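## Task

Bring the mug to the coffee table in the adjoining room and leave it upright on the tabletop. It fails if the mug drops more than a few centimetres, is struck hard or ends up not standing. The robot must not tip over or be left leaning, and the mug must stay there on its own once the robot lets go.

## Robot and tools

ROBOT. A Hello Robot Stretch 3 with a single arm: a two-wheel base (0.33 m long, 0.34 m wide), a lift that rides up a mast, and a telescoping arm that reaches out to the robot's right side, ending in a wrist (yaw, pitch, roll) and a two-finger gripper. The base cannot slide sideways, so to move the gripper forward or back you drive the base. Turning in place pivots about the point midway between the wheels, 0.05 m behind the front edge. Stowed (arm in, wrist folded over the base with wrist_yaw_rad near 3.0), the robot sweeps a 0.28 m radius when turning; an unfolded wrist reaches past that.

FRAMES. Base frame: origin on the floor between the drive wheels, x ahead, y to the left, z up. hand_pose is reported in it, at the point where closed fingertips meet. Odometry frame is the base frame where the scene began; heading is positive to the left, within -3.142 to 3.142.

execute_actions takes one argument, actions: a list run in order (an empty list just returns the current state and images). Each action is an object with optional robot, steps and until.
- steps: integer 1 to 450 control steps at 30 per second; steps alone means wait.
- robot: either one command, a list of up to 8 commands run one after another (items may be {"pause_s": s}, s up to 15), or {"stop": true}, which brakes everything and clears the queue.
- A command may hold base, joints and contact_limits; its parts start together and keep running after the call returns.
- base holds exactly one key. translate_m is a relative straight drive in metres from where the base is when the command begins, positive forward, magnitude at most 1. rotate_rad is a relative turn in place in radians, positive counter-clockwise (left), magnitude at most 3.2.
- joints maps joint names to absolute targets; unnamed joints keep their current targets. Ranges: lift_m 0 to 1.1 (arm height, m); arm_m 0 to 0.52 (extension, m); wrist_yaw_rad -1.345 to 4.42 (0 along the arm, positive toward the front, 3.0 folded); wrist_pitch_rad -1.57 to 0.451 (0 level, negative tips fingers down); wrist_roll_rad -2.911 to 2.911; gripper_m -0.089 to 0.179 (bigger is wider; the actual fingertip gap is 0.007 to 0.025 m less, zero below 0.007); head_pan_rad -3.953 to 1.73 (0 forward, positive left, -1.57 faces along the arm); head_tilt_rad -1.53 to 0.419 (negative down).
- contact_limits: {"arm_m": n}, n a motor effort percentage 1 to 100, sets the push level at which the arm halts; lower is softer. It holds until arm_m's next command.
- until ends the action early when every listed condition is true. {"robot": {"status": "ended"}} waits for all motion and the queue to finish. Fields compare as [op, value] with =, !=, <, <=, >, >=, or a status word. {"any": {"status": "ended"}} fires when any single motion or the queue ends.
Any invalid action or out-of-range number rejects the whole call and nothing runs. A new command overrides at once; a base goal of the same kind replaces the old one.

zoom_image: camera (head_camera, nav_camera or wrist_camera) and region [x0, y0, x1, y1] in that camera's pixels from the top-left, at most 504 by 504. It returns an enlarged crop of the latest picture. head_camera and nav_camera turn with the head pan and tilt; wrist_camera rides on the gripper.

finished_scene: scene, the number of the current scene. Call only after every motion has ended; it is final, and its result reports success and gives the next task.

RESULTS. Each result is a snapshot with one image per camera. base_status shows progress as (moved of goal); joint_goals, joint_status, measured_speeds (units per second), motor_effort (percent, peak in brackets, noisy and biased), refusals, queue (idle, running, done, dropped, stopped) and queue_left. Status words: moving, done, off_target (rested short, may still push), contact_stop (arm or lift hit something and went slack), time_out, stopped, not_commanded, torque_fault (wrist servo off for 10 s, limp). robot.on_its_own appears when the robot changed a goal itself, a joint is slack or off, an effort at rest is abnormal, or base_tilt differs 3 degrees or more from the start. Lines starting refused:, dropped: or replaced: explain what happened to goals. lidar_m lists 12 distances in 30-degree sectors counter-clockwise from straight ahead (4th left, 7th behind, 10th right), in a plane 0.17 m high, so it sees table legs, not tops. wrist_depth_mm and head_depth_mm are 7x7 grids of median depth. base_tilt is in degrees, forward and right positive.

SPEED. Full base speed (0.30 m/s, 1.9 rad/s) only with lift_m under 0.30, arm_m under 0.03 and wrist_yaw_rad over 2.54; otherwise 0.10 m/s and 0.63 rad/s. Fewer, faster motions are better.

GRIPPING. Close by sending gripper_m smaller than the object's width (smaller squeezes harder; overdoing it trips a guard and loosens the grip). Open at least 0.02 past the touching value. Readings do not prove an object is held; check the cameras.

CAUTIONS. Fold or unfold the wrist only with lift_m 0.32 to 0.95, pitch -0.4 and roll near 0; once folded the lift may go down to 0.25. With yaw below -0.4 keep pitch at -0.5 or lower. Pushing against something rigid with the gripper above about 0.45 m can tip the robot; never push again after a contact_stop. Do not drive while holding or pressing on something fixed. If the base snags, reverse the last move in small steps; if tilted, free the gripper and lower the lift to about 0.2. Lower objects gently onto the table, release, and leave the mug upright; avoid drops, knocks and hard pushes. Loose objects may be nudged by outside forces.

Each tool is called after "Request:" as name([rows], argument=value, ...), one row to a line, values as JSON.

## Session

Request:
execute_actions(actions=[])

Scene clock: 0.00 s.
robot.base_odometry: x=+0.000 y=+0.000 heading=+0.000 (m, m, rad; robot's odometry frame)
robot.turned_by_wheels: +0.000 (rad since the last result)
robot.turned_by_imu: +0.000 (rad since the last result)
robot.base_tilt: forward=-0.2 right=+1.3 (deg)
robot.lidar_m: 1.47 0.87 0.74 0.74 0.79 0.68 0.68 0.78 1.33 3.03 2.17 1.57
robot.head_depth_mm: 1665 1690 1684 1702 1581 1716 1738 / 1714 1718 1730 1735 1621 1744 1766 / 1754 1744 1757 1773 1636 1787 1805 / 1766 1800 1809 1814 1493 1829 1844 / 1816 1842 1849 1854 1691 1428 1875 / 1776 1763 1733 1711 1611 1589 1663 / 1414 1392 1381 1379 1353 1297 1334
robot.base_status: not_commanded
robot.joint_positions: lift_m=+0.473 arm_m=+0.000 wrist_yaw_rad=+2.906 wrist_pitch_rad=-0.409 wrist_roll_rad=-0.019 gripper_m=+0.037 head_pan_rad=+0.000 head_tilt_rad=-0.008
robot.joint_goals: lift_m=+0.473 arm_m=+0.000 wrist_yaw_rad=+2.906 wrist_pitch_rad=-0.409 wrist_roll_rad=-0.019 gripper_m=+0.037 head_pan_rad=+0.000 head_tilt_rad=-0.008
robot.joint_status: lift_m=not_commanded arm_m=not_commanded wrist_yaw_rad=not_commanded wrist_pitch_rad=not_commanded wrist_roll_rad=not_commanded gripper_m=not_commanded head_pan_rad=not_commanded head_tilt_rad=not_commanded
robot.measured_speeds: translate_m=+0.000 rotate_rad=+0.000 lift_m=+0.000 arm_m=+0.000 wrist_yaw_rad=+0.000 wrist_pitch_rad=+0.000 wrist_roll_rad=+0.000 head_pan_rad=+0.000 head_tilt_rad=+0.000
robot: refusals=0 queue=idle queue_left=0
robot.motor_effort: left_wheel=-1 right_wheel=+0 lift_m=+24 arm_m=+0 wrist_yaw_rad=+0 wrist_pitch_rad=+6 wrist_roll_rad=+0 gripper_m=-1 head_pan_rad=+0 head_tilt_rad=+2 (%)
robot.hand_pose: x=+0.0315 y=+0.0740 z=+0.4873 quat_wxyz=(+0.224, +0.698, +0.064, +0.678) (m; robot's base frame)
robot.wrist_depth_mm: - 739 729 721 723 698 689 / 709 785 812 756 778 779 730 / 744 - 869 856 851 824 795 / 775 - 940 939 943 904 899 / 786 - 949 942 944 954 912 / 750 756 - 783 807 778 785 / 670 668 667 657 646 657 658
pictures: head_camera (sideways: a quarter turn clockwise sets it upright), nav_camera (sideways: a quarter turn counterclockwise sets it upright), wrist_camera
camera_calibration (this result's frames):
head_camera: T_world_to_cam=[[-0.0138971, 0.0336451, -0.999337, 1.32041], [0.0344513, 0.998856, 0.0331498, -0.0433402], [0.99931, -0.0339678, -0.0150404, -0.0281638], [0, 0, 0, 1]] pos_world=[0.0479873, -0.00209117, 1.32054]
nav_camera: T_world_to_cam=[[0.00331886, -0.00993749, 0.999945, -1.2508], [0.0221911, -0.999704, -0.0100087, 0.0645996], [0.999748, 0.0222231, -0.00309736, -0.0415511], [0, 0, 0, 1]] pos_world=[0.0442584, 0.0530741, 1.25125]
wrist_camera: T_world_to_cam=[[0.98421, -0.175453, 0.0233843, -0.0239741], [-0.0698695, -0.506477, -0.859418, 0.500065], [0.162631, 0.844214, -0.510739, 0.34247], [0, 0, 0, 1]] pos_world=[0.0028385, -0.0400528, 0.605238]
Images, in order (width x height): head_camera 896x504, nav_camera 672x504, wrist_camera 644x364.

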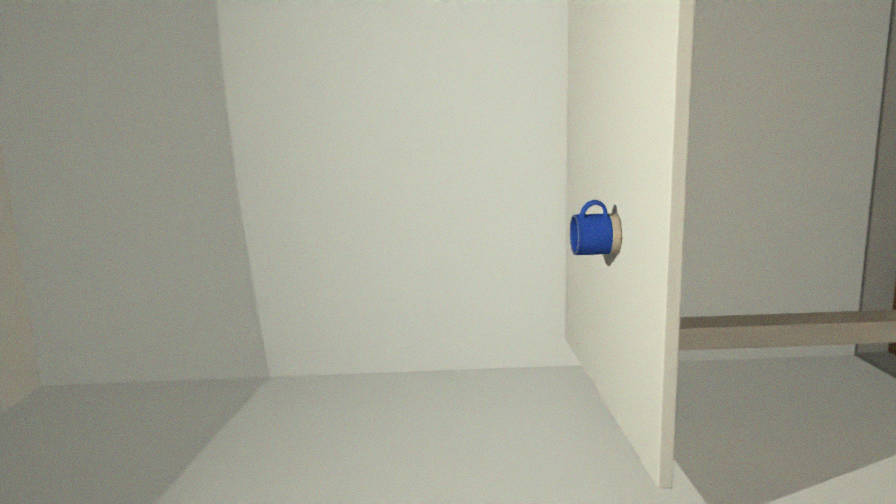

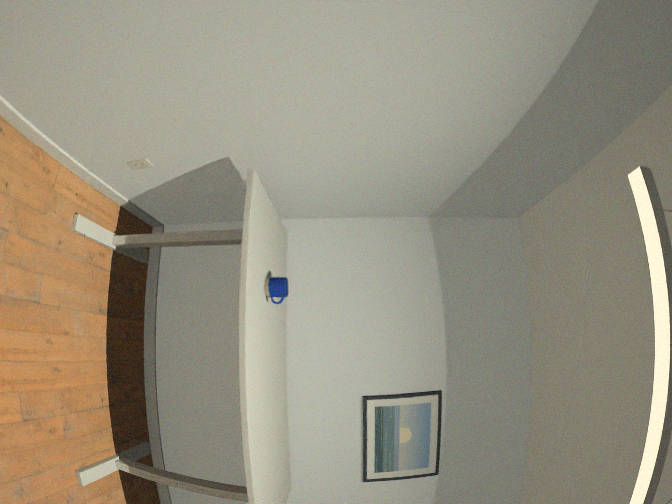

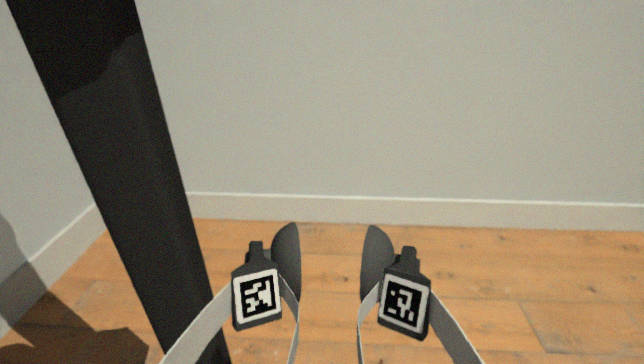

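Request:
zoom_image(camera="head_camera", region=[540, 170, 700, 290])

Request:
execute_actions([
  {"robot":{"joints":{"head_pan_rad":-2.1,"head_tilt_rad":-0.25}},"steps":100,"until":{"robot":{"status":"ended"}}},
])

Region (540, 170, 700, 290) of head_camera's 896x504 image, scaled by 3.150, with more detail than that image has; it fills the top 378 rows of this view, and the rest is white.

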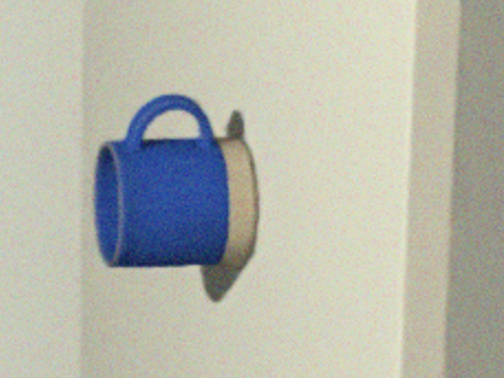

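Scene clock: 2.90 s.
robot.base_odometry: x=+0.000 y=+0.000 heading=+0.000 (m, m, rad; robot's odometry frame)
robot.turned_by_wheels: +0.000 (rad since the last result)
robot.turned_by_imu: +0.001 (rad since the last result)
robot.base_tilt: forward=-0.2 right=+1.3 (deg)
robot.lidar_m: 1.47 0.86 0.74 0.74 0.79 0.68 0.68 0.78 1.33 3.05 2.16 1.57
robot.head_depth_mm: 996 1022 1050 1087 1120 1160 1206 / 1172 1213 1249 1312 1357 1413 1456 / 1596 1663 1732 1828 1912 1912 1578 / 1983 2077 2204 2311 2439 2032 1572 / 2554 2707 2885 3019 2873 2032 1585 / 2592 2710 2816 2984 2909 2061 1589 / 2542 2640 2738 2845 2886 2064 1590
robot.base_status: not_commanded
robot.joint_positions: lift_m=+0.473 arm_m=+0.000 wrist_yaw_rad=+2.906 wrist_pitch_rad=-0.409 wrist_roll_rad=-0.019 gripper_m=+0.037 head_pan_rad=-2.093 head_tilt_rad=-0.247
robot.joint_goals: lift_m=+0.473 arm_m=+0.000 wrist_yaw_rad=+2.906 wrist_pitch_rad=-0.409 wrist_roll_rad=-0.019 gripper_m=+0.037 head_pan_rad=-2.100 head_tilt_rad=-0.250
robot.joint_status: lift_m=not_commanded arm_m=not_commanded wrist_yaw_rad=not_commanded wrist_pitch_rad=not_commanded wrist_roll_rad=not_commanded gripper_m=not_commanded head_pan_rad=done head_tilt_rad=done
robot.measured_speeds: translate_m=+0.000 rotate_rad=+0.000 lift_m=+0.000 arm_m=+0.000 wrist_yaw_rad=+0.000 wrist_pitch_rad=+0.000 wrist_roll_rad=+0.000 head_pan_rad=+0.000 head_tilt_rad=+0.000
robot: refusals=0 queue=done queue_left=0
robot.motor_effort: left_wheel=-1(1) right_wheel=+0(0) lift_m=+24(24) arm_m=+0(0) wrist_yaw_rad=+0(0) wrist_pitch_rad=+6(6) wrist_roll_rad=+0(0) gripper_m=+0(1) head_pan_rad=-4(54) head_tilt_rad=-2(24) (%)
robot.hand_pose: x=+0.0315 y=+0.0740 z=+0.4873 quat_wxyz=(+0.224, +0.698, +0.064, +0.678) (m; robot's base frame)
robot.wrist_depth_mm: - 751 740 722 713 701 658 / 735 795 780 769 768 763 760 / 741 - 883 862 866 810 793 / 776 - 958 922 912 900 878 / 789 - 949 934 922 943 956 / 743 782 - 805 820 764 757 / 655 670 662 667 637 647 662
pictures: head_camera (sideways: a quarter turn clockwise sets it upright), nav_camera (sideways: a quarter turn counterclockwise sets it upright), wrist_camera
camera_calibration (this result's frames):
head_camera: T_world_to_cam=[[0.153876, 0.200047, -0.967628, 1.27779], [0.84525, -0.533829, 0.0240511, -0.0364317], [-0.511737, -0.821588, -0.251233, 0.288508], [0, 0, 0, 1]] pos_world=[-0.0181868, -0.0380314, 1.30979]
nav_camera: T_world_to_cam=[[-0.128272, -0.203083, 0.970723, -1.21164], [-0.876154, 0.481798, -0.0149802, 0.0765479], [-0.464651, -0.852425, -0.239733, 0.275417], [0, 0, 0, 1]] pos_world=[0.0396203, -0.0481716, 1.24334]
wrist_camera: T_world_to_cam=[[0.98421, -0.175453, 0.0233844, -0.0239742], [-0.0698694, -0.506477, -0.859418, 0.500065], [0.162631, 0.844214, -0.510739, 0.34247], [0, 0, 0, 1]] pos_world=[0.00283851, -0.0400528, 0.605238]
Images, in order (width x height): head_camera 896x504, nav_camera 672x504, wrist_camera 644x364.

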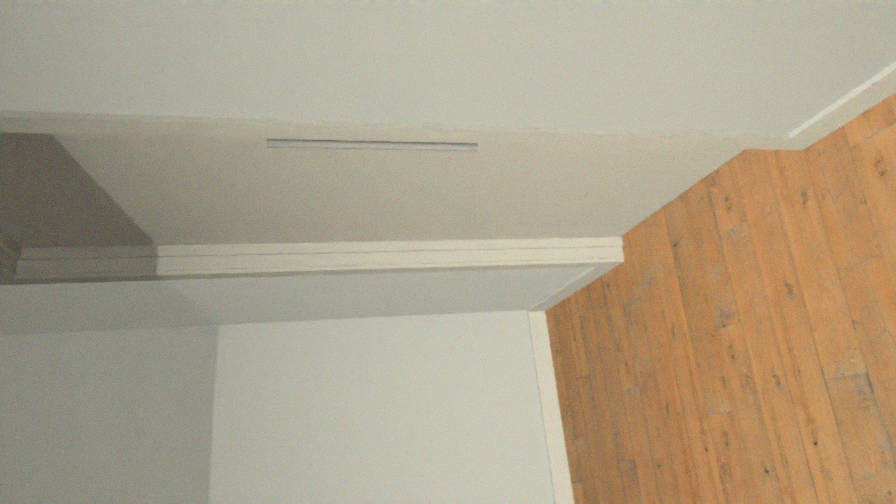

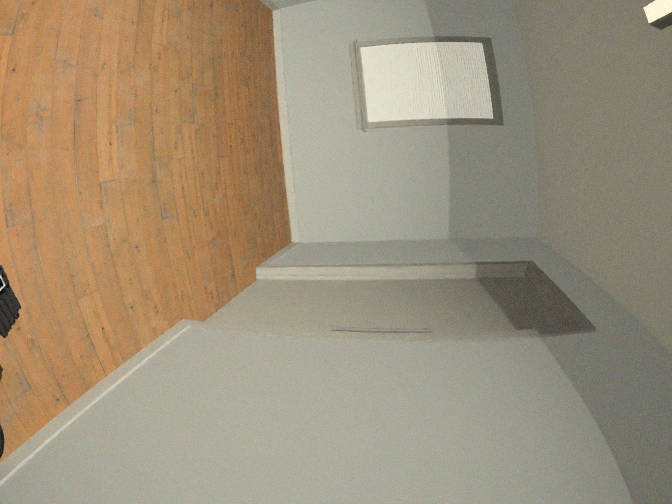

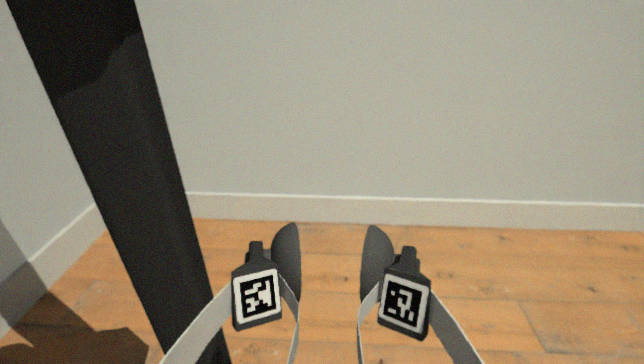

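Request:
execute_actions([
  {"robot":{"base":{"rotate_rad":-0.35},"joints":{"head_pan_rad":0.55,"head_tilt_rad":-0.5,"wrist_yaw_rad":1.7,"wrist_pitch_rad":-0.4,"wrist_roll_rad":0.0,"arm_m":0.07,"lift_m":0.9}},"steps":200,"until":{"robot":{"base_status":["!=","moving"]}}},
  {"robot":{"base":{"translate_m":0.68}},"steps":300,"until":{"robot":{"wrist_yaw_rad":["<",1.75]}}},
  {"robot":{"joints":{"lift_m":1.08,"gripper_m":0.16}},"steps":400,"until":{"robot":{"status":"ended"}}},
])

Scene clock: 32.43 s.
robot.base_odometry: x=+0.639 y=-0.233 heading=-0.350 (m, m, rad; robot's odometry frame)
robot.turned_by_wheels: -0.350 (rad since the last result)
robot.turned_by_imu: -0.344 (rad since the last result)
robot.base_tilt: forward=+0.0 right=+1.3 (deg)
robot.lidar_m: 1.17 0.90 0.86 0.81 0.82 1.04 1.35 1.37 1.75 2.98 1.86 0.97
robot.head_depth_mm: 935 1012 1054 700 522 456 1287 / 970 1046 1067 701 524 1420 1288 / 1003 1091 1073 704 524 1458 1286 / 1044 1139 1068 705 525 1506 1292 / 1086 1189 1072 701 544 1508 1289 / 1136 1224 1080 708 568 1286 1263 / 1051 1097 1100 709 591 1358 1295
robot.base_status: done (translate_m +0.6800 of +0.6800)
robot.joint_positions: lift_m=+1.080 arm_m=+0.070 wrist_yaw_rad=+1.703 wrist_pitch_rad=-0.414 wrist_roll_rad=-0.004 gripper_m=+0.160 head_pan_rad=+0.543 head_tilt_rad=-0.494
robot.joint_goals: lift_m=+1.080 arm_m=+0.070 wrist_yaw_rad=+1.700 wrist_pitch_rad=-0.400 wrist_roll_rad=+0.000 gripper_m=+0.160 head_pan_rad=+0.550 head_tilt_rad=-0.500
robot.joint_status: lift_m=done arm_m=done wrist_yaw_rad=done wrist_pitch_rad=done wrist_roll_rad=done gripper_m=done head_pan_rad=done head_tilt_rad=done
robot.measured_speeds: translate_m=+0.000 rotate_rad=+0.000 lift_m=+0.000 arm_m=+0.000 wrist_yaw_rad=+0.000 wrist_pitch_rad=+0.000 wrist_roll_rad=+0.000 head_pan_rad=+0.000 head_tilt_rad=+0.000
robot: refusals=0 queue=done queue_left=0
robot.motor_effort: left_wheel=+2(8) right_wheel=-3(7) lift_m=+29(31) arm_m=+3(3) wrist_yaw_rad=-2(3) wrist_pitch_rad=+5(5) wrist_roll_rad=+3(3) gripper_m=+0(84) head_pan_rad=+4(54) head_tilt_rad=-3(24) (%)
robot.hand_pose: x=+0.2015 y=-0.1852 z=+1.0932 quat_wxyz=(+0.567, +0.615, -0.345, +0.426) (m; robot's base frame)
robot.wrist_depth_mm: - - - - - - 975 / - - - - - - - / 658 658 710 673 700 680 687 / 525 508 520 509 500 505 497 / 449 444 436 418 416 416 404 / - - - - - - - / - - - - - - -
pictures: head_camera (sideways: a quarter turn clockwise sets it upright), nav_camera (sideways: a quarter turn counterclockwise sets it upright), wrist_camera
camera_calibration (this result's frames):
head_camera: T_world_to_cam=[[-0.427721, -0.218765, -0.877039, 1.16311], [-0.476667, 0.878985, 0.0132136, -0.0142526], [0.768013, 0.423707, -0.480238, 0.578724], [0, 0, 0, 1]] pos_world=[0.0462235, 0.021766, 1.2982]
nav_camera: T_world_to_cam=[[0.407709, 0.23438, 0.882519, -1.09978], [0.529241, -0.848254, -0.0192211, 0.0734906], [0.744095, 0.474902, -0.469884, 0.56756], [0, 0, 0, 1]] pos_world=[-0.0128228, 0.0505693, 1.23868]
wrist_camera: T_world_to_cam=[[0.184221, -0.982839, 0.00948721, -0.2241], [-0.504354, -0.102811, -0.857355, 1.06149], [0.843617, 0.153158, -0.514638, 0.582138], [0, 0, 0, 1]] pos_world=[0.0855494, -0.20028, 1.21179]
Images, in order (width x height): head_camera 896x504, nav_camera 672x504, wrist_camera 644x364.

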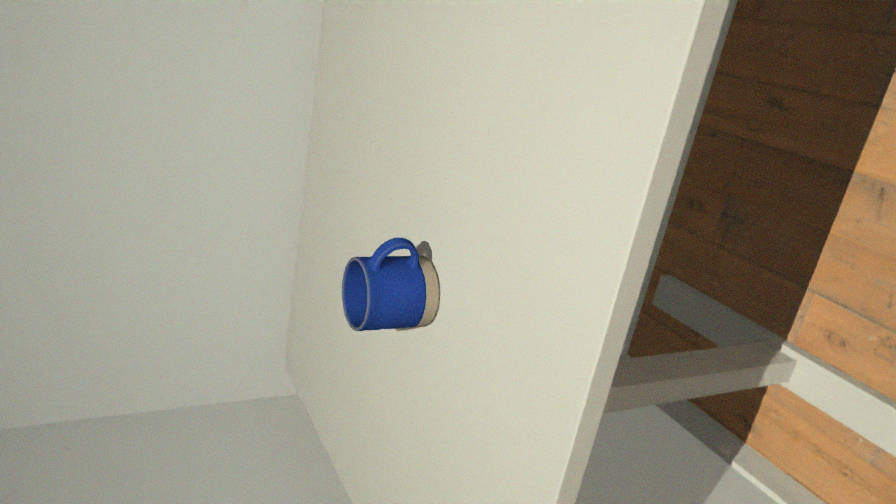

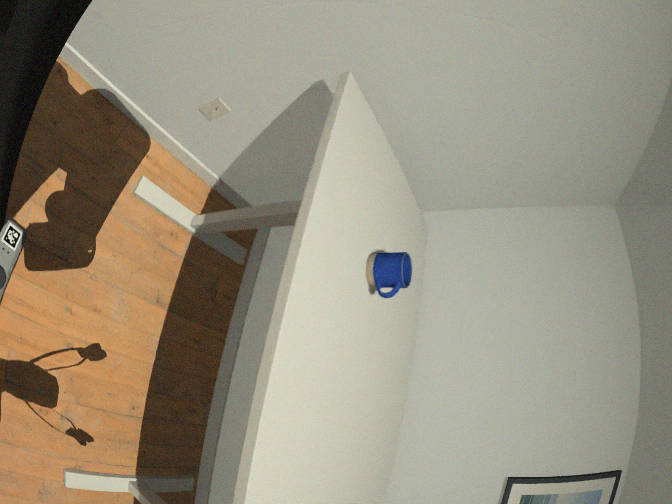

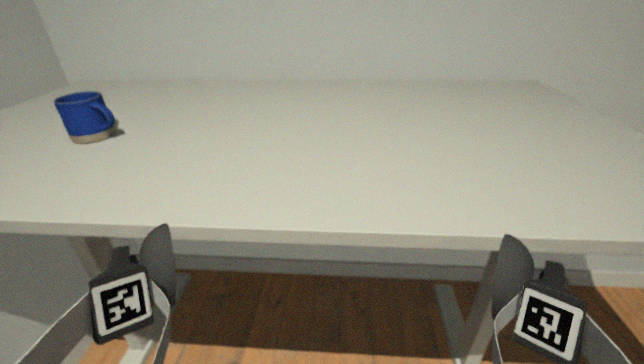

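Request:
zoom_image(camera="head_camera", region=[320, 220, 480, 350])

Request:
zoom_image(camera="wrist_camera", region=[30, 70, 150, 160])

Region (320, 220, 480, 350) of head_camera's 896x504 image, scaled by 3.150, with more detail than that image has; it fills the top 410 rows of this view, and the rest is white.

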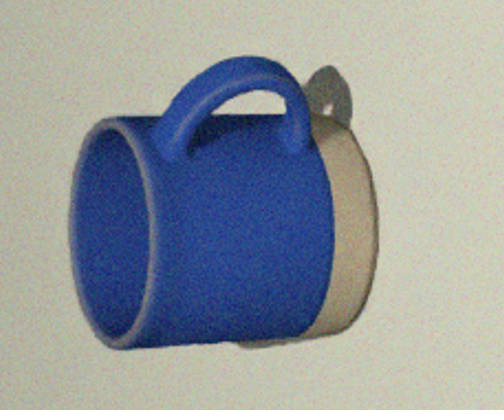

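Region (30, 70, 150, 160) of wrist_camera's 644x364 image, scaled by 4.200; it fills the top 378 rows of this view, and the rest is white.

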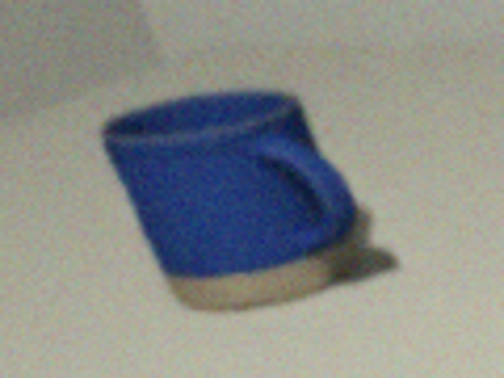

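Request:
execute_actions([
  {"robot":{"base":{"rotate_rad":1.56},"joints":{"head_pan_rad":-1.1,"head_tilt_rad":-0.5,"wrist_yaw_rad":1.55,"arm_m":0.466,"lift_m":1.0}},"steps":400,"until":{"robot":{"status":"ended"}}},
])

Scene clock: 45.37 s.
robot.base_odometry: x=+0.639 y=-0.233 heading=+1.210 (m, m, rad; robot's odometry frame)
robot.turned_by_wheels: +1.560 (rad since the last result)
robot.turned_by_imu: +1.567 (rad since the last result)
robot.base_tilt: forward=-0.2 right=+1.4 (deg)
robot.lidar_m: 0.80 0.82 1.03 1.35 1.37 1.73 2.96 1.90 0.97 1.18 0.90 0.87
robot.head_depth_mm: 932 1010 1064 686 521 457 1284 / 959 1040 1078 671 523 1419 1284 / 989 1072 1067 672 525 1457 1285 / 1018 1112 1073 707 526 1505 1291 / 1049 1145 1076 693 527 1556 1286 / 1084 1181 1077 707 546 1246 1267 / 1112 1193 1084 709 569 1432 1300
robot.base_status: done (rotate_rad +1.5599 of +1.5600)
robot.joint_positions: lift_m=+1.000 arm_m=+0.466 wrist_yaw_rad=+1.551 wrist_pitch_rad=-0.415 wrist_roll_rad=-0.004 gripper_m=+0.160 head_pan_rad=-1.093 head_tilt_rad=-0.494
robot.joint_goals: lift_m=+1.000 arm_m=+0.466 wrist_yaw_rad=+1.550 wrist_pitch_rad=-0.400 wrist_roll_rad=+0.000 gripper_m=+0.160 head_pan_rad=-1.100 head_tilt_rad=-0.500
robot.joint_status: lift_m=done arm_m=done wrist_yaw_rad=done wrist_pitch_rad=done wrist_roll_rad=done gripper_m=done head_pan_rad=done head_tilt_rad=done
robot.measured_speeds: translate_m=+0.000 rotate_rad=+0.000 lift_m=+0.000 arm_m=+0.000 wrist_yaw_rad=+0.000 wrist_pitch_rad=+0.000 wrist_roll_rad=+0.000 head_pan_rad=+0.000 head_tilt_rad=+0.000
robot: refusals=0 queue=done queue_left=0
robot.motor_effort: left_wheel=-3(9) right_wheel=+3(9) lift_m=+20(29) arm_m=+3(4) wrist_yaw_rad=-1(1) wrist_pitch_rad=+6(6) wrist_roll_rad=+3(2) gripper_m=+0(0) head_pan_rad=-4(53) head_tilt_rad=-4(4) (%)
robot.hand_pose: x=+0.2034 y=-0.6152 z=+1.0136 quat_wxyz=(+0.597, +0.587, -0.391, +0.382) (m; robot's base frame)
robot.wrist_depth_mm: 658 696 706 717 757 746 580 / 743 750 763 766 796 720 586 / 801 589 482 294 476 469 457 / 865 356 356 320 344 345 345 / 282 293 276 278 274 275 269 / 233 - 230 227 227 225 224 / 202 191 195 194 193 186 192
pictures: head_camera (sideways: a quarter turn clockwise sets it upright), nav_camera (sideways: a quarter turn counterclockwise sets it upright), wrist_camera
camera_calibration (this result's frames):
head_camera: T_world_to_cam=[[-0.190468, 0.441145, -0.876991, 1.1616], [0.908179, 0.418373, 0.013209, -0.0226943], [0.372737, -0.793949, -0.480325, 0.581248], [0, 0, 0, 1]] pos_world=[0.0252049, -0.0414563, 1.2982]
nav_camera: T_world_to_cam=[[0.207353, -0.422193, 0.882472, -1.0985], [-0.88094, -0.472838, -0.0192225, 0.0820947], [0.425382, -0.773419, -0.469971, 0.569618], [0, 0, 0, 1]] pos_world=[0.0577921, 0.0155928, 1.23868]
wrist_camera: T_world_to_cam=[[0.0334766, -0.999395, 0.00946778, -0.625857], [-0.514412, -0.0253516, -0.857169, 0.999437], [0.85689, 0.0238248, -0.514949, 0.523518], [0, 0, 0, 1]] pos_world=[0.0864766, -0.612613, 1.1322]
Images, in order (width x height): head_camera 896x504, nav_camera 672x504, wrist_camera 644x364.

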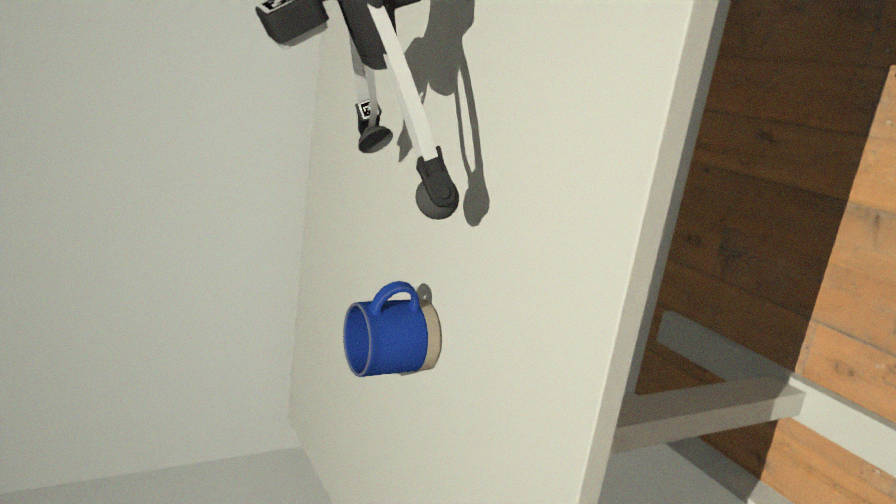

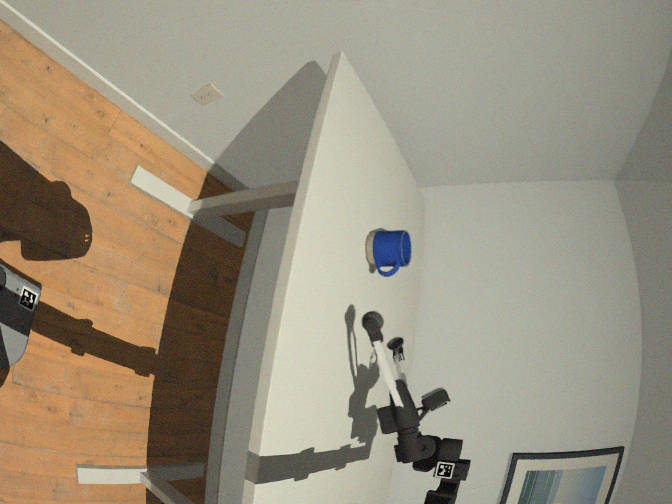

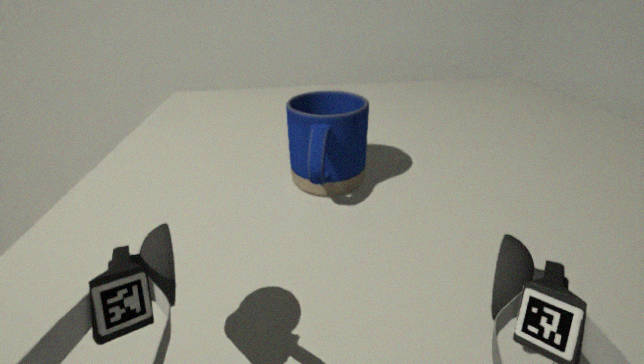

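Request:
execute_actions([
  {"robot":{"base":{"translate_m":0.188},"joints":{"lift_m":0.983,"arm_m":0.462,"head_pan_rad":-1.25}},"steps":400,"until":{"robot":{"status":"ended"}}},
])

Scene clock: 50.37 s.
robot.base_odometry: x=+0.705 y=-0.057 heading=+1.210 (m, m, rad; robot's odometry frame)
robot.turned_by_wheels: +0.000 (rad since the last result)
robot.turned_by_imu: +0.002 (rad since the last result)
robot.base_tilt: forward=-0.2 right=+1.4 (deg)
robot.lidar_m: 0.62 0.63 0.79 1.37 1.39 1.77 3.15 1.12 1.09 1.16 0.78 0.67
robot.head_depth_mm: 918 997 - 700 523 443 1289 / 935 1010 1073 671 524 457 1288 / 950 1034 1075 672 524 458 1287 / 963 1047 1071 640 525 1425 1294 / 978 1063 1082 674 526 1424 1290 / 990 1090 1078 710 527 1030 1206 / 1008 1103 1136 709 528 1302 1259
robot.base_status: done (translate_m +0.1880 of +0.1880)
robot.joint_positions: lift_m=+0.983 arm_m=+0.462 wrist_yaw_rad=+1.551 wrist_pitch_rad=-0.415 wrist_roll_rad=-0.004 gripper_m=+0.160 head_pan_rad=-1.243 head_tilt_rad=-0.494
robot.joint_goals: lift_m=+0.983 arm_m=+0.462 wrist_yaw_rad=+1.550 wrist_pitch_rad=-0.400 wrist_roll_rad=+0.000 gripper_m=+0.160 head_pan_rad=-1.250 head_tilt_rad=-0.500
robot.joint_status: lift_m=done arm_m=done wrist_yaw_rad=done wrist_pitch_rad=done wrist_roll_rad=done gripper_m=done head_pan_rad=done head_tilt_rad=done
robot.measured_speeds: translate_m=+0.000 rotate_rad=+0.000 lift_m=+0.000 arm_m=+0.000 wrist_yaw_rad=+0.000 wrist_pitch_rad=+0.000 wrist_roll_rad=+0.000 head_pan_rad=+0.000 head_tilt_rad=+0.000
robot: refusals=0 queue=done queue_left=0
robot.motor_effort: left_wheel=-3(4) right_wheel=+4(11) lift_m=+19(20) arm_m=-3(2) wrist_yaw_rad=+0(1) wrist_pitch_rad=+6(6) wrist_roll_rad=+3(3) gripper_m=+0(0) head_pan_rad=-4(28) head_tilt_rad=-3(3) (%)
robot.hand_pose: x=+0.2034 y=-0.6120 z=+0.9966 quat_wxyz=(+0.597, +0.587, -0.391, +0.382) (m; robot's base frame)
robot.wrist_depth_mm: 513 520 542 558 570 582 561 / 555 566 584 602 614 629 545 / 595 440 443 433 421 423 416 / 342 324 322 176 281 314 309 / 256 264 243 189 178 245 242 / 212 - 201 110 145 204 200 / - 172 176 121 165 169 174
pictures: head_camera (sideways: a quarter turn clockwise sets it upright), nav_camera (sideways: a quarter turn counterclockwise sets it upright), wrist_camera
camera_calibration (this result's frames):
head_camera: T_world_to_cam=[[-0.122564, 0.464612, -0.876991, 1.16118], [0.960407, 0.278286, 0.013209, -0.0230129], [0.250191, -0.84065, -0.480325, 0.581995], [0, 0, 0, 1]] pos_world=[0.0188102, -0.0438415, 1.2982]
nav_camera: T_world_to_cam=[[0.142086, -0.44839, 0.882472, -1.0981], [-0.941593, -0.336204, -0.0192225, 0.0824647], [0.30531, -0.828199, -0.469971, 0.57035], [0, 0, 0, 1]] pos_world=[0.0595392, 0.00771112, 1.23868]
wrist_camera: T_world_to_cam=[[0.0334765, -0.999395, 0.00946792, -0.622492], [-0.514412, -0.0253516, -0.857168, 0.984944], [0.85689, 0.0238246, -0.514949, 0.514686], [0, 0, 0, 1]] pos_world=[0.0864766, -0.609407, 1.11519]
Images, in order (width x height): head_camera 896x504, nav_camera 672x504, wrist_camera 644x364.

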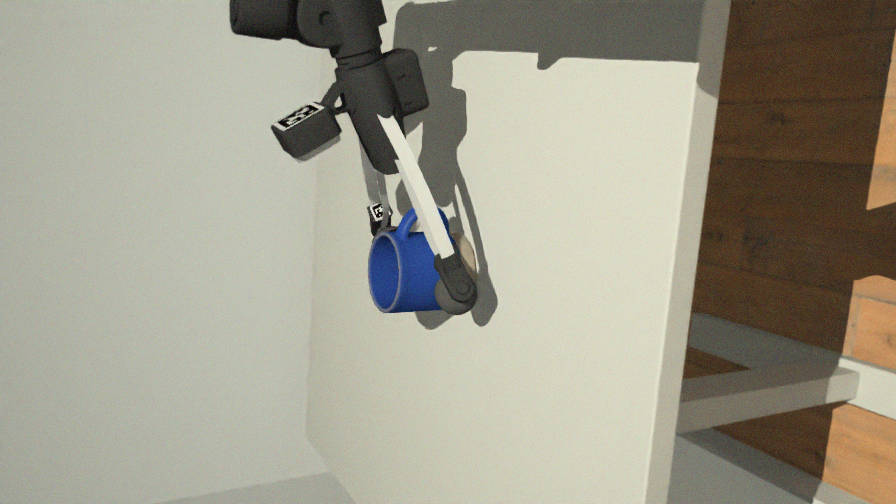

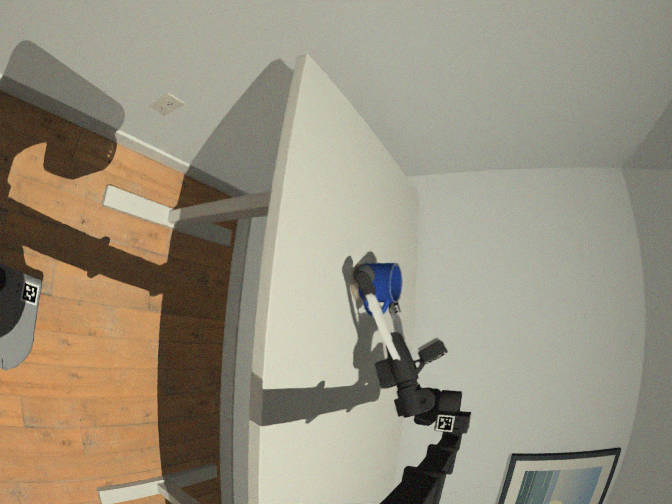

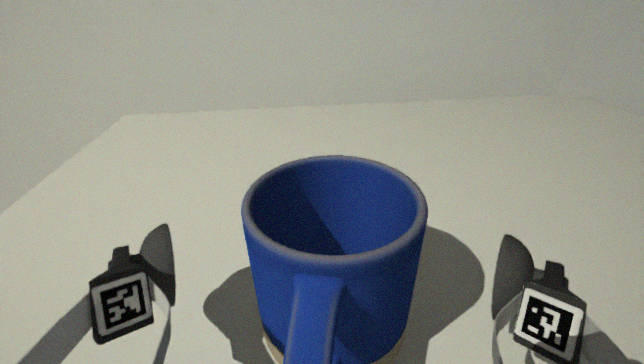

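Request:
execute_actions([
  {"robot":[{"joints":{"gripper_m":0.01}},{"joints":{"lift_m":1.005}}],"steps":400,"until":{"robot":{"status":"ended"}}},
])

Scene clock: 55.07 s.
robot.base_odometry: x=+0.705 y=-0.057 heading=+1.210 (m, m, rad; robot's odometry frame)
robot.turned_by_wheels: +0.000 (rad since the last result)
robot.turned_by_imu: +0.001 (rad since the last result)
robot.base_tilt: forward=-0.2 right=+1.4 (deg)
robot.lidar_m: 0.62 0.63 0.79 1.37 1.39 1.77 3.16 1.12 1.09 1.15 0.78 0.67
robot.head_depth_mm: 921 987 1052 701 524 444 1290 / 932 1013 1070 701 524 458 1276 / 948 1031 1076 686 525 458 1286 / 962 1051 1077 638 525 1426 1292 / 976 1066 1079 676 526 1425 1288 / 996 1082 1078 708 527 1038 1206 / 1006 1105 1138 711 527 1300 1266
robot.base_status: done (translate_m +0.1880 of +0.1880)
robot.joint_positions: lift_m=+1.005 arm_m=+0.462 wrist_yaw_rad=+1.550 wrist_pitch_rad=-0.441 wrist_roll_rad=-0.004 gripper_m=+0.014 head_pan_rad=-1.243 head_tilt_rad=-0.494
robot.joint_goals: lift_m=+1.005 arm_m=+0.462 wrist_yaw_rad=+1.550 wrist_pitch_rad=-0.400 wrist_roll_rad=+0.000 gripper_m=+0.013 head_pan_rad=-1.250 head_tilt_rad=-0.500
robot.joint_status: lift_m=done arm_m=done wrist_yaw_rad=done wrist_pitch_rad=done wrist_roll_rad=done gripper_m=done head_pan_rad=done head_tilt_rad=done
robot.measured_speeds: translate_m=+0.000 rotate_rad=+0.000 lift_m=+0.000 arm_m=+0.000 wrist_yaw_rad=+0.000 wrist_pitch_rad=+0.000 wrist_roll_rad=+0.000 head_pan_rad=+0.000 head_tilt_rad=+0.000
robot: refusals=0 queue=done queue_left=0
robot.motor_effort: left_wheel=-3(4) right_wheel=+3(4) lift_m=+30(33) arm_m=-2(3) wrist_yaw_rad=+0(1) wrist_pitch_rad=+15(16) wrist_roll_rad=+3(3) gripper_m=-23(98) head_pan_rad=-5(4) head_tilt_rad=-3(2) (%)
robot.hand_pose: x=+0.2000 y=-0.6121 z=+1.0123 quat_wxyz=(+0.602, +0.592, -0.383, +0.374) (m; robot's base frame)
robot.wrist_depth_mm: 519 522 537 553 576 584 564 / 554 562 594 599 616 625 544 / 606 469 460 456 448 441 433 / 647 345 342 174 303 333 328 / 277 277 210 187 166 264 262 / 228 227 127 107 119 220 219 / 193 194 187 99 178 189 187
pictures: head_camera (sideways: a quarter turn clockwise sets it upright), nav_camera (sideways: a quarter turn counterclockwise sets it upright), wrist_camera
camera_calibration (this result's frames):
head_camera: T_world_to_cam=[[-0.122555, 0.464615, -0.876991, 1.16118], [0.960412, 0.278269, 0.013209, -0.0230129], [0.250176, -0.840654, -0.480325, 0.581995], [0, 0, 0, 1]] pos_world=[0.0188094, -0.0438417, 1.2982]
nav_camera: T_world_to_cam=[[0.142078, -0.448393, 0.882472, -1.0981], [-0.941599, -0.336187, -0.0192225, 0.0824647], [0.305295, -0.828204, -0.469971, 0.570351], [0, 0, 0, 1]] pos_world=[0.0595393, 0.00771018, 1.23868]
wrist_camera: T_world_to_cam=[[0.0329476, -0.999424, 0.00807507, -0.621131], [-0.536479, -0.0245016, -0.843558, 0.987834], [0.84327, 0.0234611, -0.536977, 0.550421], [0, 0, 0, 1]] pos_world=[0.0862635, -0.609484, 1.13387]
Images, in order (width x height): head_camera 896x504, nav_camera 672x504, wrist_camera 644x364.

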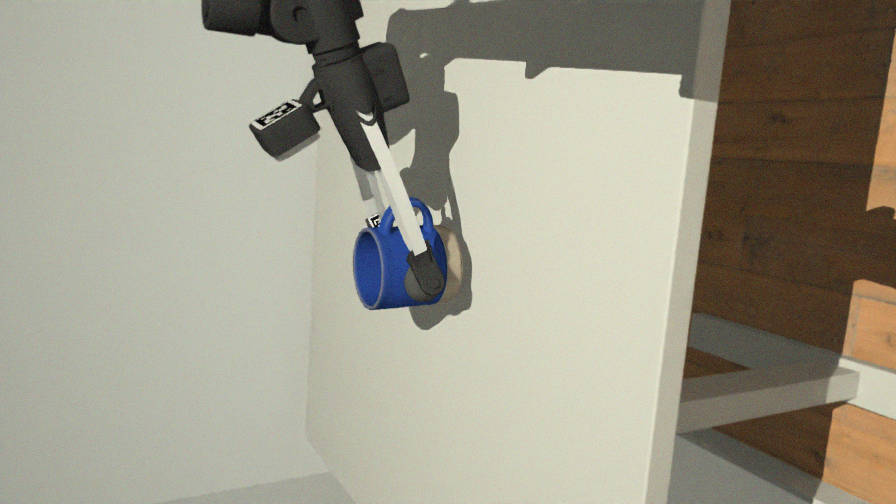

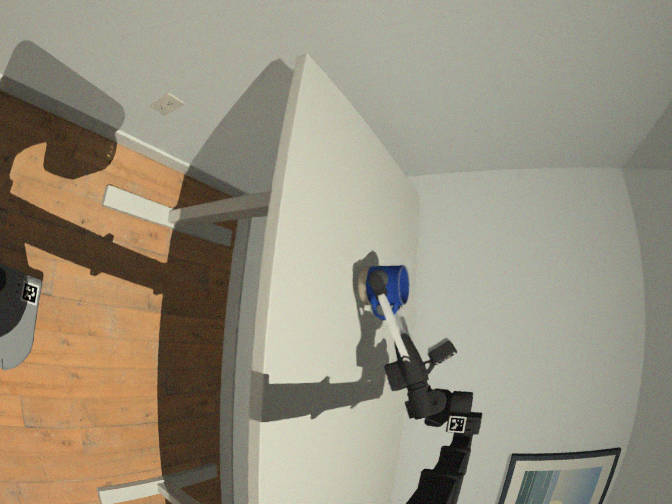

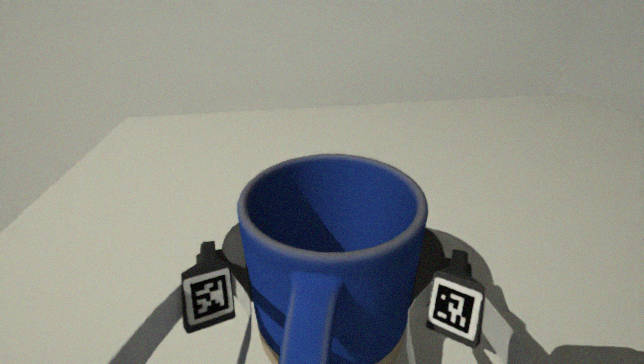

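Request:
execute_actions(actions=[])

Scene clock: 56.63 s.
robot.base_odometry: x=+0.705 y=-0.057 heading=+1.210 (m, m, rad; robot's odometry frame)
robot.turned_by_wheels: +0.000 (rad since the last result)
robot.turned_by_imu: +0.000 (rad since the last result)
robot.base_tilt: forward=-0.2 right=+1.3 (deg)
robot.lidar_m: 0.62 0.63 0.79 1.37 1.39 1.76 3.16 1.12 1.09 1.15 0.78 0.67
robot.head_depth_mm: 921 990 1051 701 523 443 1287 / 936 1014 1063 703 523 458 1295 / 945 1031 1072 686 525 458 1284 / 963 1047 1073 638 524 1428 1293 / 981 1062 1081 675 526 1430 1289 / 992 1085 1082 707 527 1037 1210 / 1007 1105 1134 709 528 1305 1265
robot.base_status: done (translate_m +0.1880 of +0.1880)
robot.joint_positions: lift_m=+1.005 arm_m=+0.462 wrist_yaw_rad=+1.550 wrist_pitch_rad=-0.441 wrist_roll_rad=-0.004 gripper_m=+0.020 head_pan_rad=-1.243 head_tilt_rad=-0.494
robot.joint_goals: lift_m=+1.005 arm_m=+0.462 wrist_yaw_rad=+1.550 wrist_pitch_rad=-0.400 wrist_roll_rad=+0.000 gripper_m=+0.019 head_pan_rad=-1.250 head_tilt_rad=-0.500
robot.joint_status: lift_m=done arm_m=done wrist_yaw_rad=done wrist_pitch_rad=done wrist_roll_rad=done gripper_m=done head_pan_rad=done head_tilt_rad=done
robot.measured_speeds: translate_m=+0.000 rotate_rad=+0.000 lift_m=+0.000 arm_m=+0.000 wrist_yaw_rad=+0.000 wrist_pitch_rad=+0.000 wrist_roll_rad=+0.000 head_pan_rad=+0.000 head_tilt_rad=+0.000
robot: refusals=0 queue=done queue_left=0
robot.on_its_own: gripper_m is held at +0.019, not at your +0.010, by its stall guard, which is still easing
robot.motor_effort: left_wheel=-3(3) right_wheel=+4(3) lift_m=+32(30) arm_m=-2(2) wrist_yaw_rad=-1(0) wrist_pitch_rad=+15(15) wrist_roll_rad=+3(2) gripper_m=-20(22) head_pan_rad=-5(5) head_tilt_rad=-3(3) (%)
robot.hand_pose: x=+0.2000 y=-0.6121 z=+1.0123 quat_wxyz=(+0.602, +0.592, -0.383, +0.374) (m; robot's base frame)
robot.wrist_depth_mm: 506 537 545 556 571 599 559 / 551 573 593 596 612 641 542 / 618 470 458 447 452 434 436 / 631 348 343 173 303 328 323 / 276 275 209 187 168 265 262 / 229 226 127 107 120 221 218 / 195 192 187 100 180 186 188
pictures: head_camera (sideways: a quarter turn clockwise sets it upright), nav_camera (sideways: a quarter turn counterclockwise sets it upright), wrist_camera
camera_calibration (this result's frames):
head_camera: T_world_to_cam=[[-0.122555, 0.464615, -0.876991, 1.16118], [0.960412, 0.278269, 0.013209, -0.0230129], [0.250176, -0.840654, -0.480325, 0.581995], [0, 0, 0, 1]] pos_world=[0.0188094, -0.0438417, 1.2982]
nav_camera: T_world_to_cam=[[0.142078, -0.448393, 0.882472, -1.0981], [-0.941599, -0.336187, -0.0192225, 0.0824647], [0.305295, -0.828204, -0.469971, 0.570351], [0, 0, 0, 1]] pos_world=[0.0595393, 0.00771019, 1.23868]
wrist_camera: T_world_to_cam=[[0.0329477, -0.999424, 0.00807506, -0.621131], [-0.536479, -0.0245016, -0.843558, 0.987834], [0.84327, 0.0234612, -0.536977, 0.550421], [0, 0, 0, 1]] pos_world=[0.0862635, -0.609484, 1.13387]
Images, in order (width x height): head_camera 896x504, nav_camera 672x504, wrist_camera 644x364.

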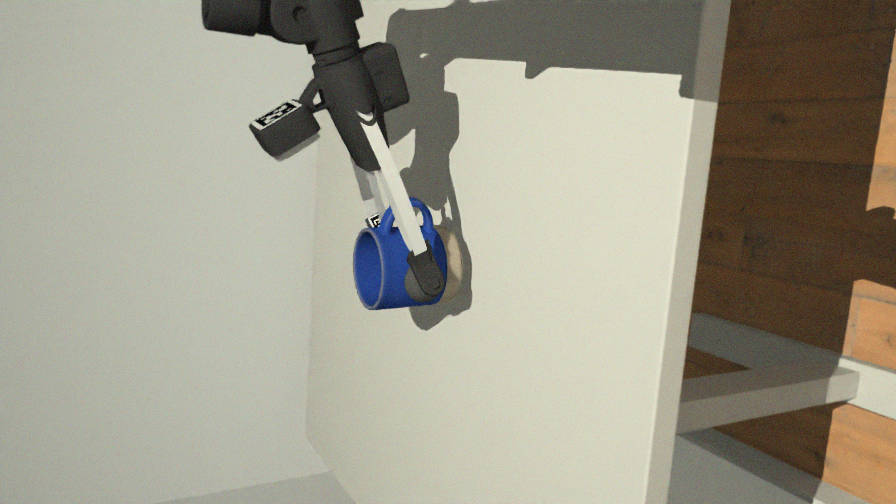

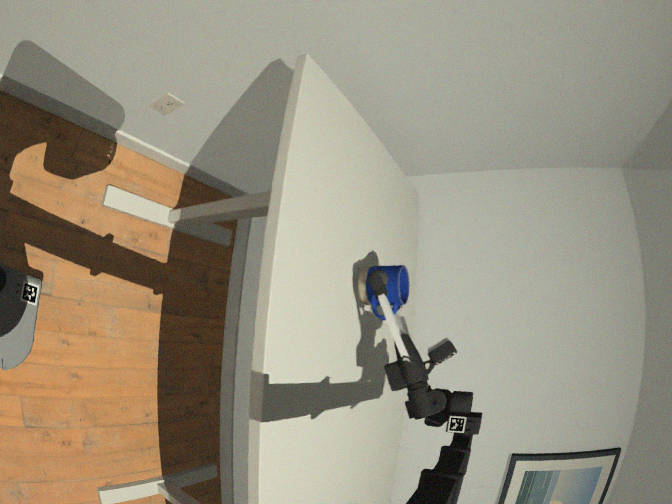

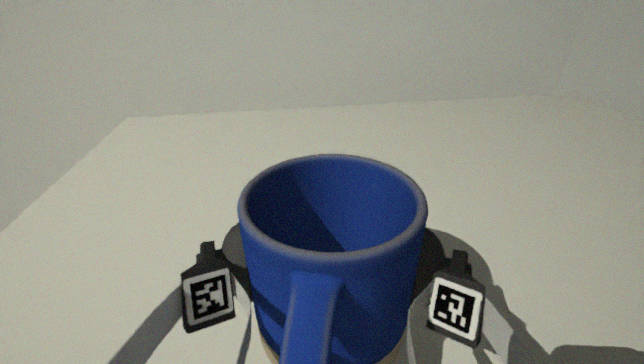

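Request:
execute_actions([
  {"robot":{"joints":{"lift_m":1.03}},"steps":100,"until":{"robot":{"lift_m":[">",1.015]}}},
  {"robot":{"base":{"rotate_rad":-0.459},"joints":{"arm_m":0.0}},"steps":300,"until":{"robot":{"base_status":["!=","moving"]}}},
  {"robot":{"base":{"translate_m":-1.0}},"steps":300,"until":{"robot":{"arm_m":["<",0.08],"translate_m":["<",-0.25]}}},
])

Scene clock: 71.27 s.
robot.base_odometry: x=+0.520 y=-0.230 heading=+0.751 (m, m, rad; robot's odometry frame)
robot.turned_by_wheels: -0.459 (rad since the last result)
robot.turned_by_imu: -0.459 (rad since the last result)
robot.base_tilt: forward=+0.0 right=+1.1 (deg)
robot.lidar_m: 0.87 0.83 0.85 1.12 1.24 1.27 1.67 2.94 1.93 1.04 1.29 1.02
robot.head_depth_mm: 1217 1328 1069 702 1214 1387 - / 1178 1291 1072 701 1768 1502 - / 1142 1250 1069 705 1726 1600 - / 1117 1218 1076 707 1637 - - / 1082 1173 1079 707 569 - - / 1051 1135 1082 709 570 - - / 1028 1111 1089 710 570 1548 1291
robot.base_status: moving (translate_m -0.2530 of -1.0000)
robot.joint_positions: lift_m=+1.030 arm_m=+0.001 wrist_yaw_rad=+1.550 wrist_pitch_rad=-0.443 wrist_roll_rad=-0.004 gripper_m=+0.023 head_pan_rad=-1.243 head_tilt_rad=-0.494
robot.joint_goals: lift_m=+1.030 arm_m=+0.000 wrist_yaw_rad=+1.550 wrist_pitch_rad=-0.400 wrist_roll_rad=+0.000 gripper_m=+0.022 head_pan_rad=-1.250 head_tilt_rad=-0.500
robot.joint_status: lift_m=done arm_m=done wrist_yaw_rad=done wrist_pitch_rad=done wrist_roll_rad=done gripper_m=done head_pan_rad=done head_tilt_rad=done
robot.measured_speeds: translate_m=-0.100 rotate_rad=+0.000 lift_m=+0.000 arm_m=+0.000 wrist_yaw_rad=+0.000 wrist_pitch_rad=+0.000 wrist_roll_rad=+0.000 head_pan_rad=+0.000 head_tilt_rad=+0.000
robot: refusals=0 queue=running queue_left=0
robot.on_its_own: gripper_m is held at +0.022, not at your +0.010, by its stall guard, which is not easing now
robot.motor_effort: left_wheel=+0(10) right_wheel=-5(13) lift_m=+31(32) arm_m=-2(1) wrist_yaw_rad=+0(1) wrist_pitch_rad=+16(16) wrist_roll_rad=+3(3) gripper_m=-21(21) head_pan_rad=-4(4) head_tilt_rad=-3(4) (%)
robot.hand_pose: x=+0.1997 y=-0.1503 z=+1.0368 quat_wxyz=(+0.603, +0.593, -0.382, +0.373) (m; robot's base frame)
robot.wrist_depth_mm: 606 678 776 897 - - 870 / 658 746 868 791 767 743 747 / 689 776 935 - 519 506 499 / 753 846 976 174 400 385 373 / 786 887 577 188 168 - 308 / 836 984 127 107 120 - - / 899 - - 99 - - -
pictures: head_camera (sideways: a quarter turn clockwise sets it upright), nav_camera (sideways: a quarter turn counterclockwise sets it upright), wrist_camera
camera_calibration (this result's frames):
head_camera: T_world_to_cam=[[-0.122434, 0.464649, -0.87699, 1.16118], [0.960485, 0.278017, 0.0132089, -0.0230132], [0.249955, -0.840719, -0.480327, 0.581999], [0, 0, 0, 1]] pos_world=[0.0187979, -0.043845, 1.2982]
nav_camera: T_world_to_cam=[[0.141961, -0.448432, 0.882471, -1.0981], [-0.941687, -0.33594, -0.0192226, 0.0824653], [0.305077, -0.828283, -0.469973, 0.570355], [0, 0, 0, 1]] pos_world=[0.0595413, 0.00769631, 1.23868]
wrist_camera: T_world_to_cam=[[0.0329499, -0.999426, 0.00791932, -0.159655], [-0.538441, -0.0244261, -0.842309, 1.01874], [0.842019, 0.02349, -0.538936, 0.555272], [0, 0, 0, 1]] pos_world=[0.0862409, -0.147723, 1.15861]
Images, in order (width x height): head_camera 896x504, nav_camera 672x504, wrist_camera 644x364.

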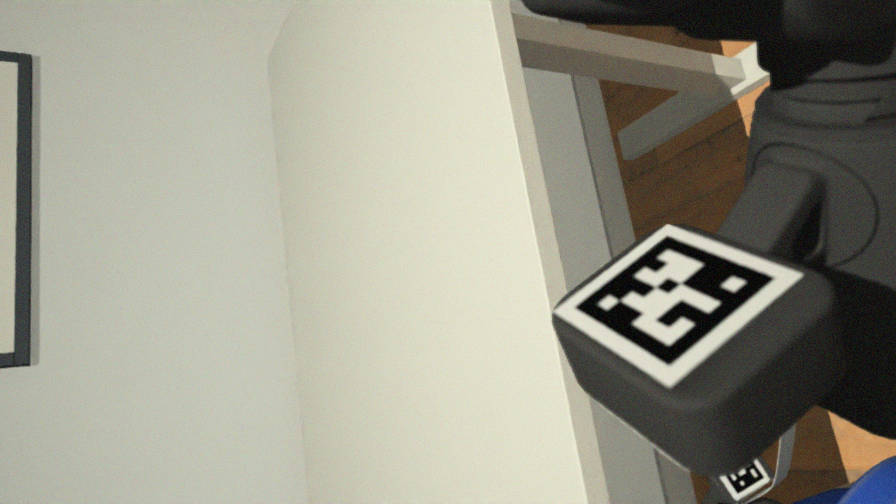

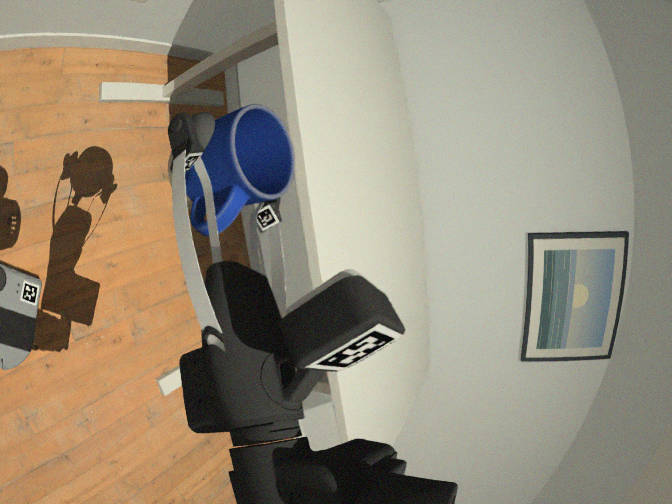

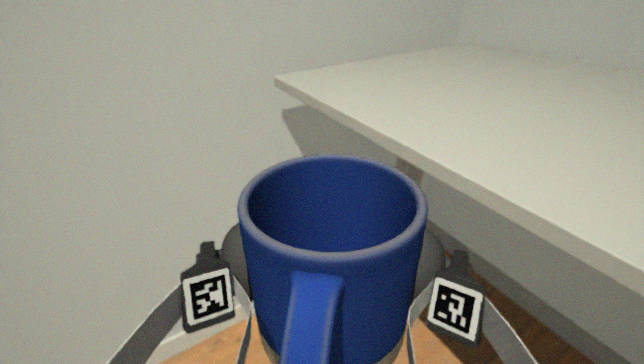

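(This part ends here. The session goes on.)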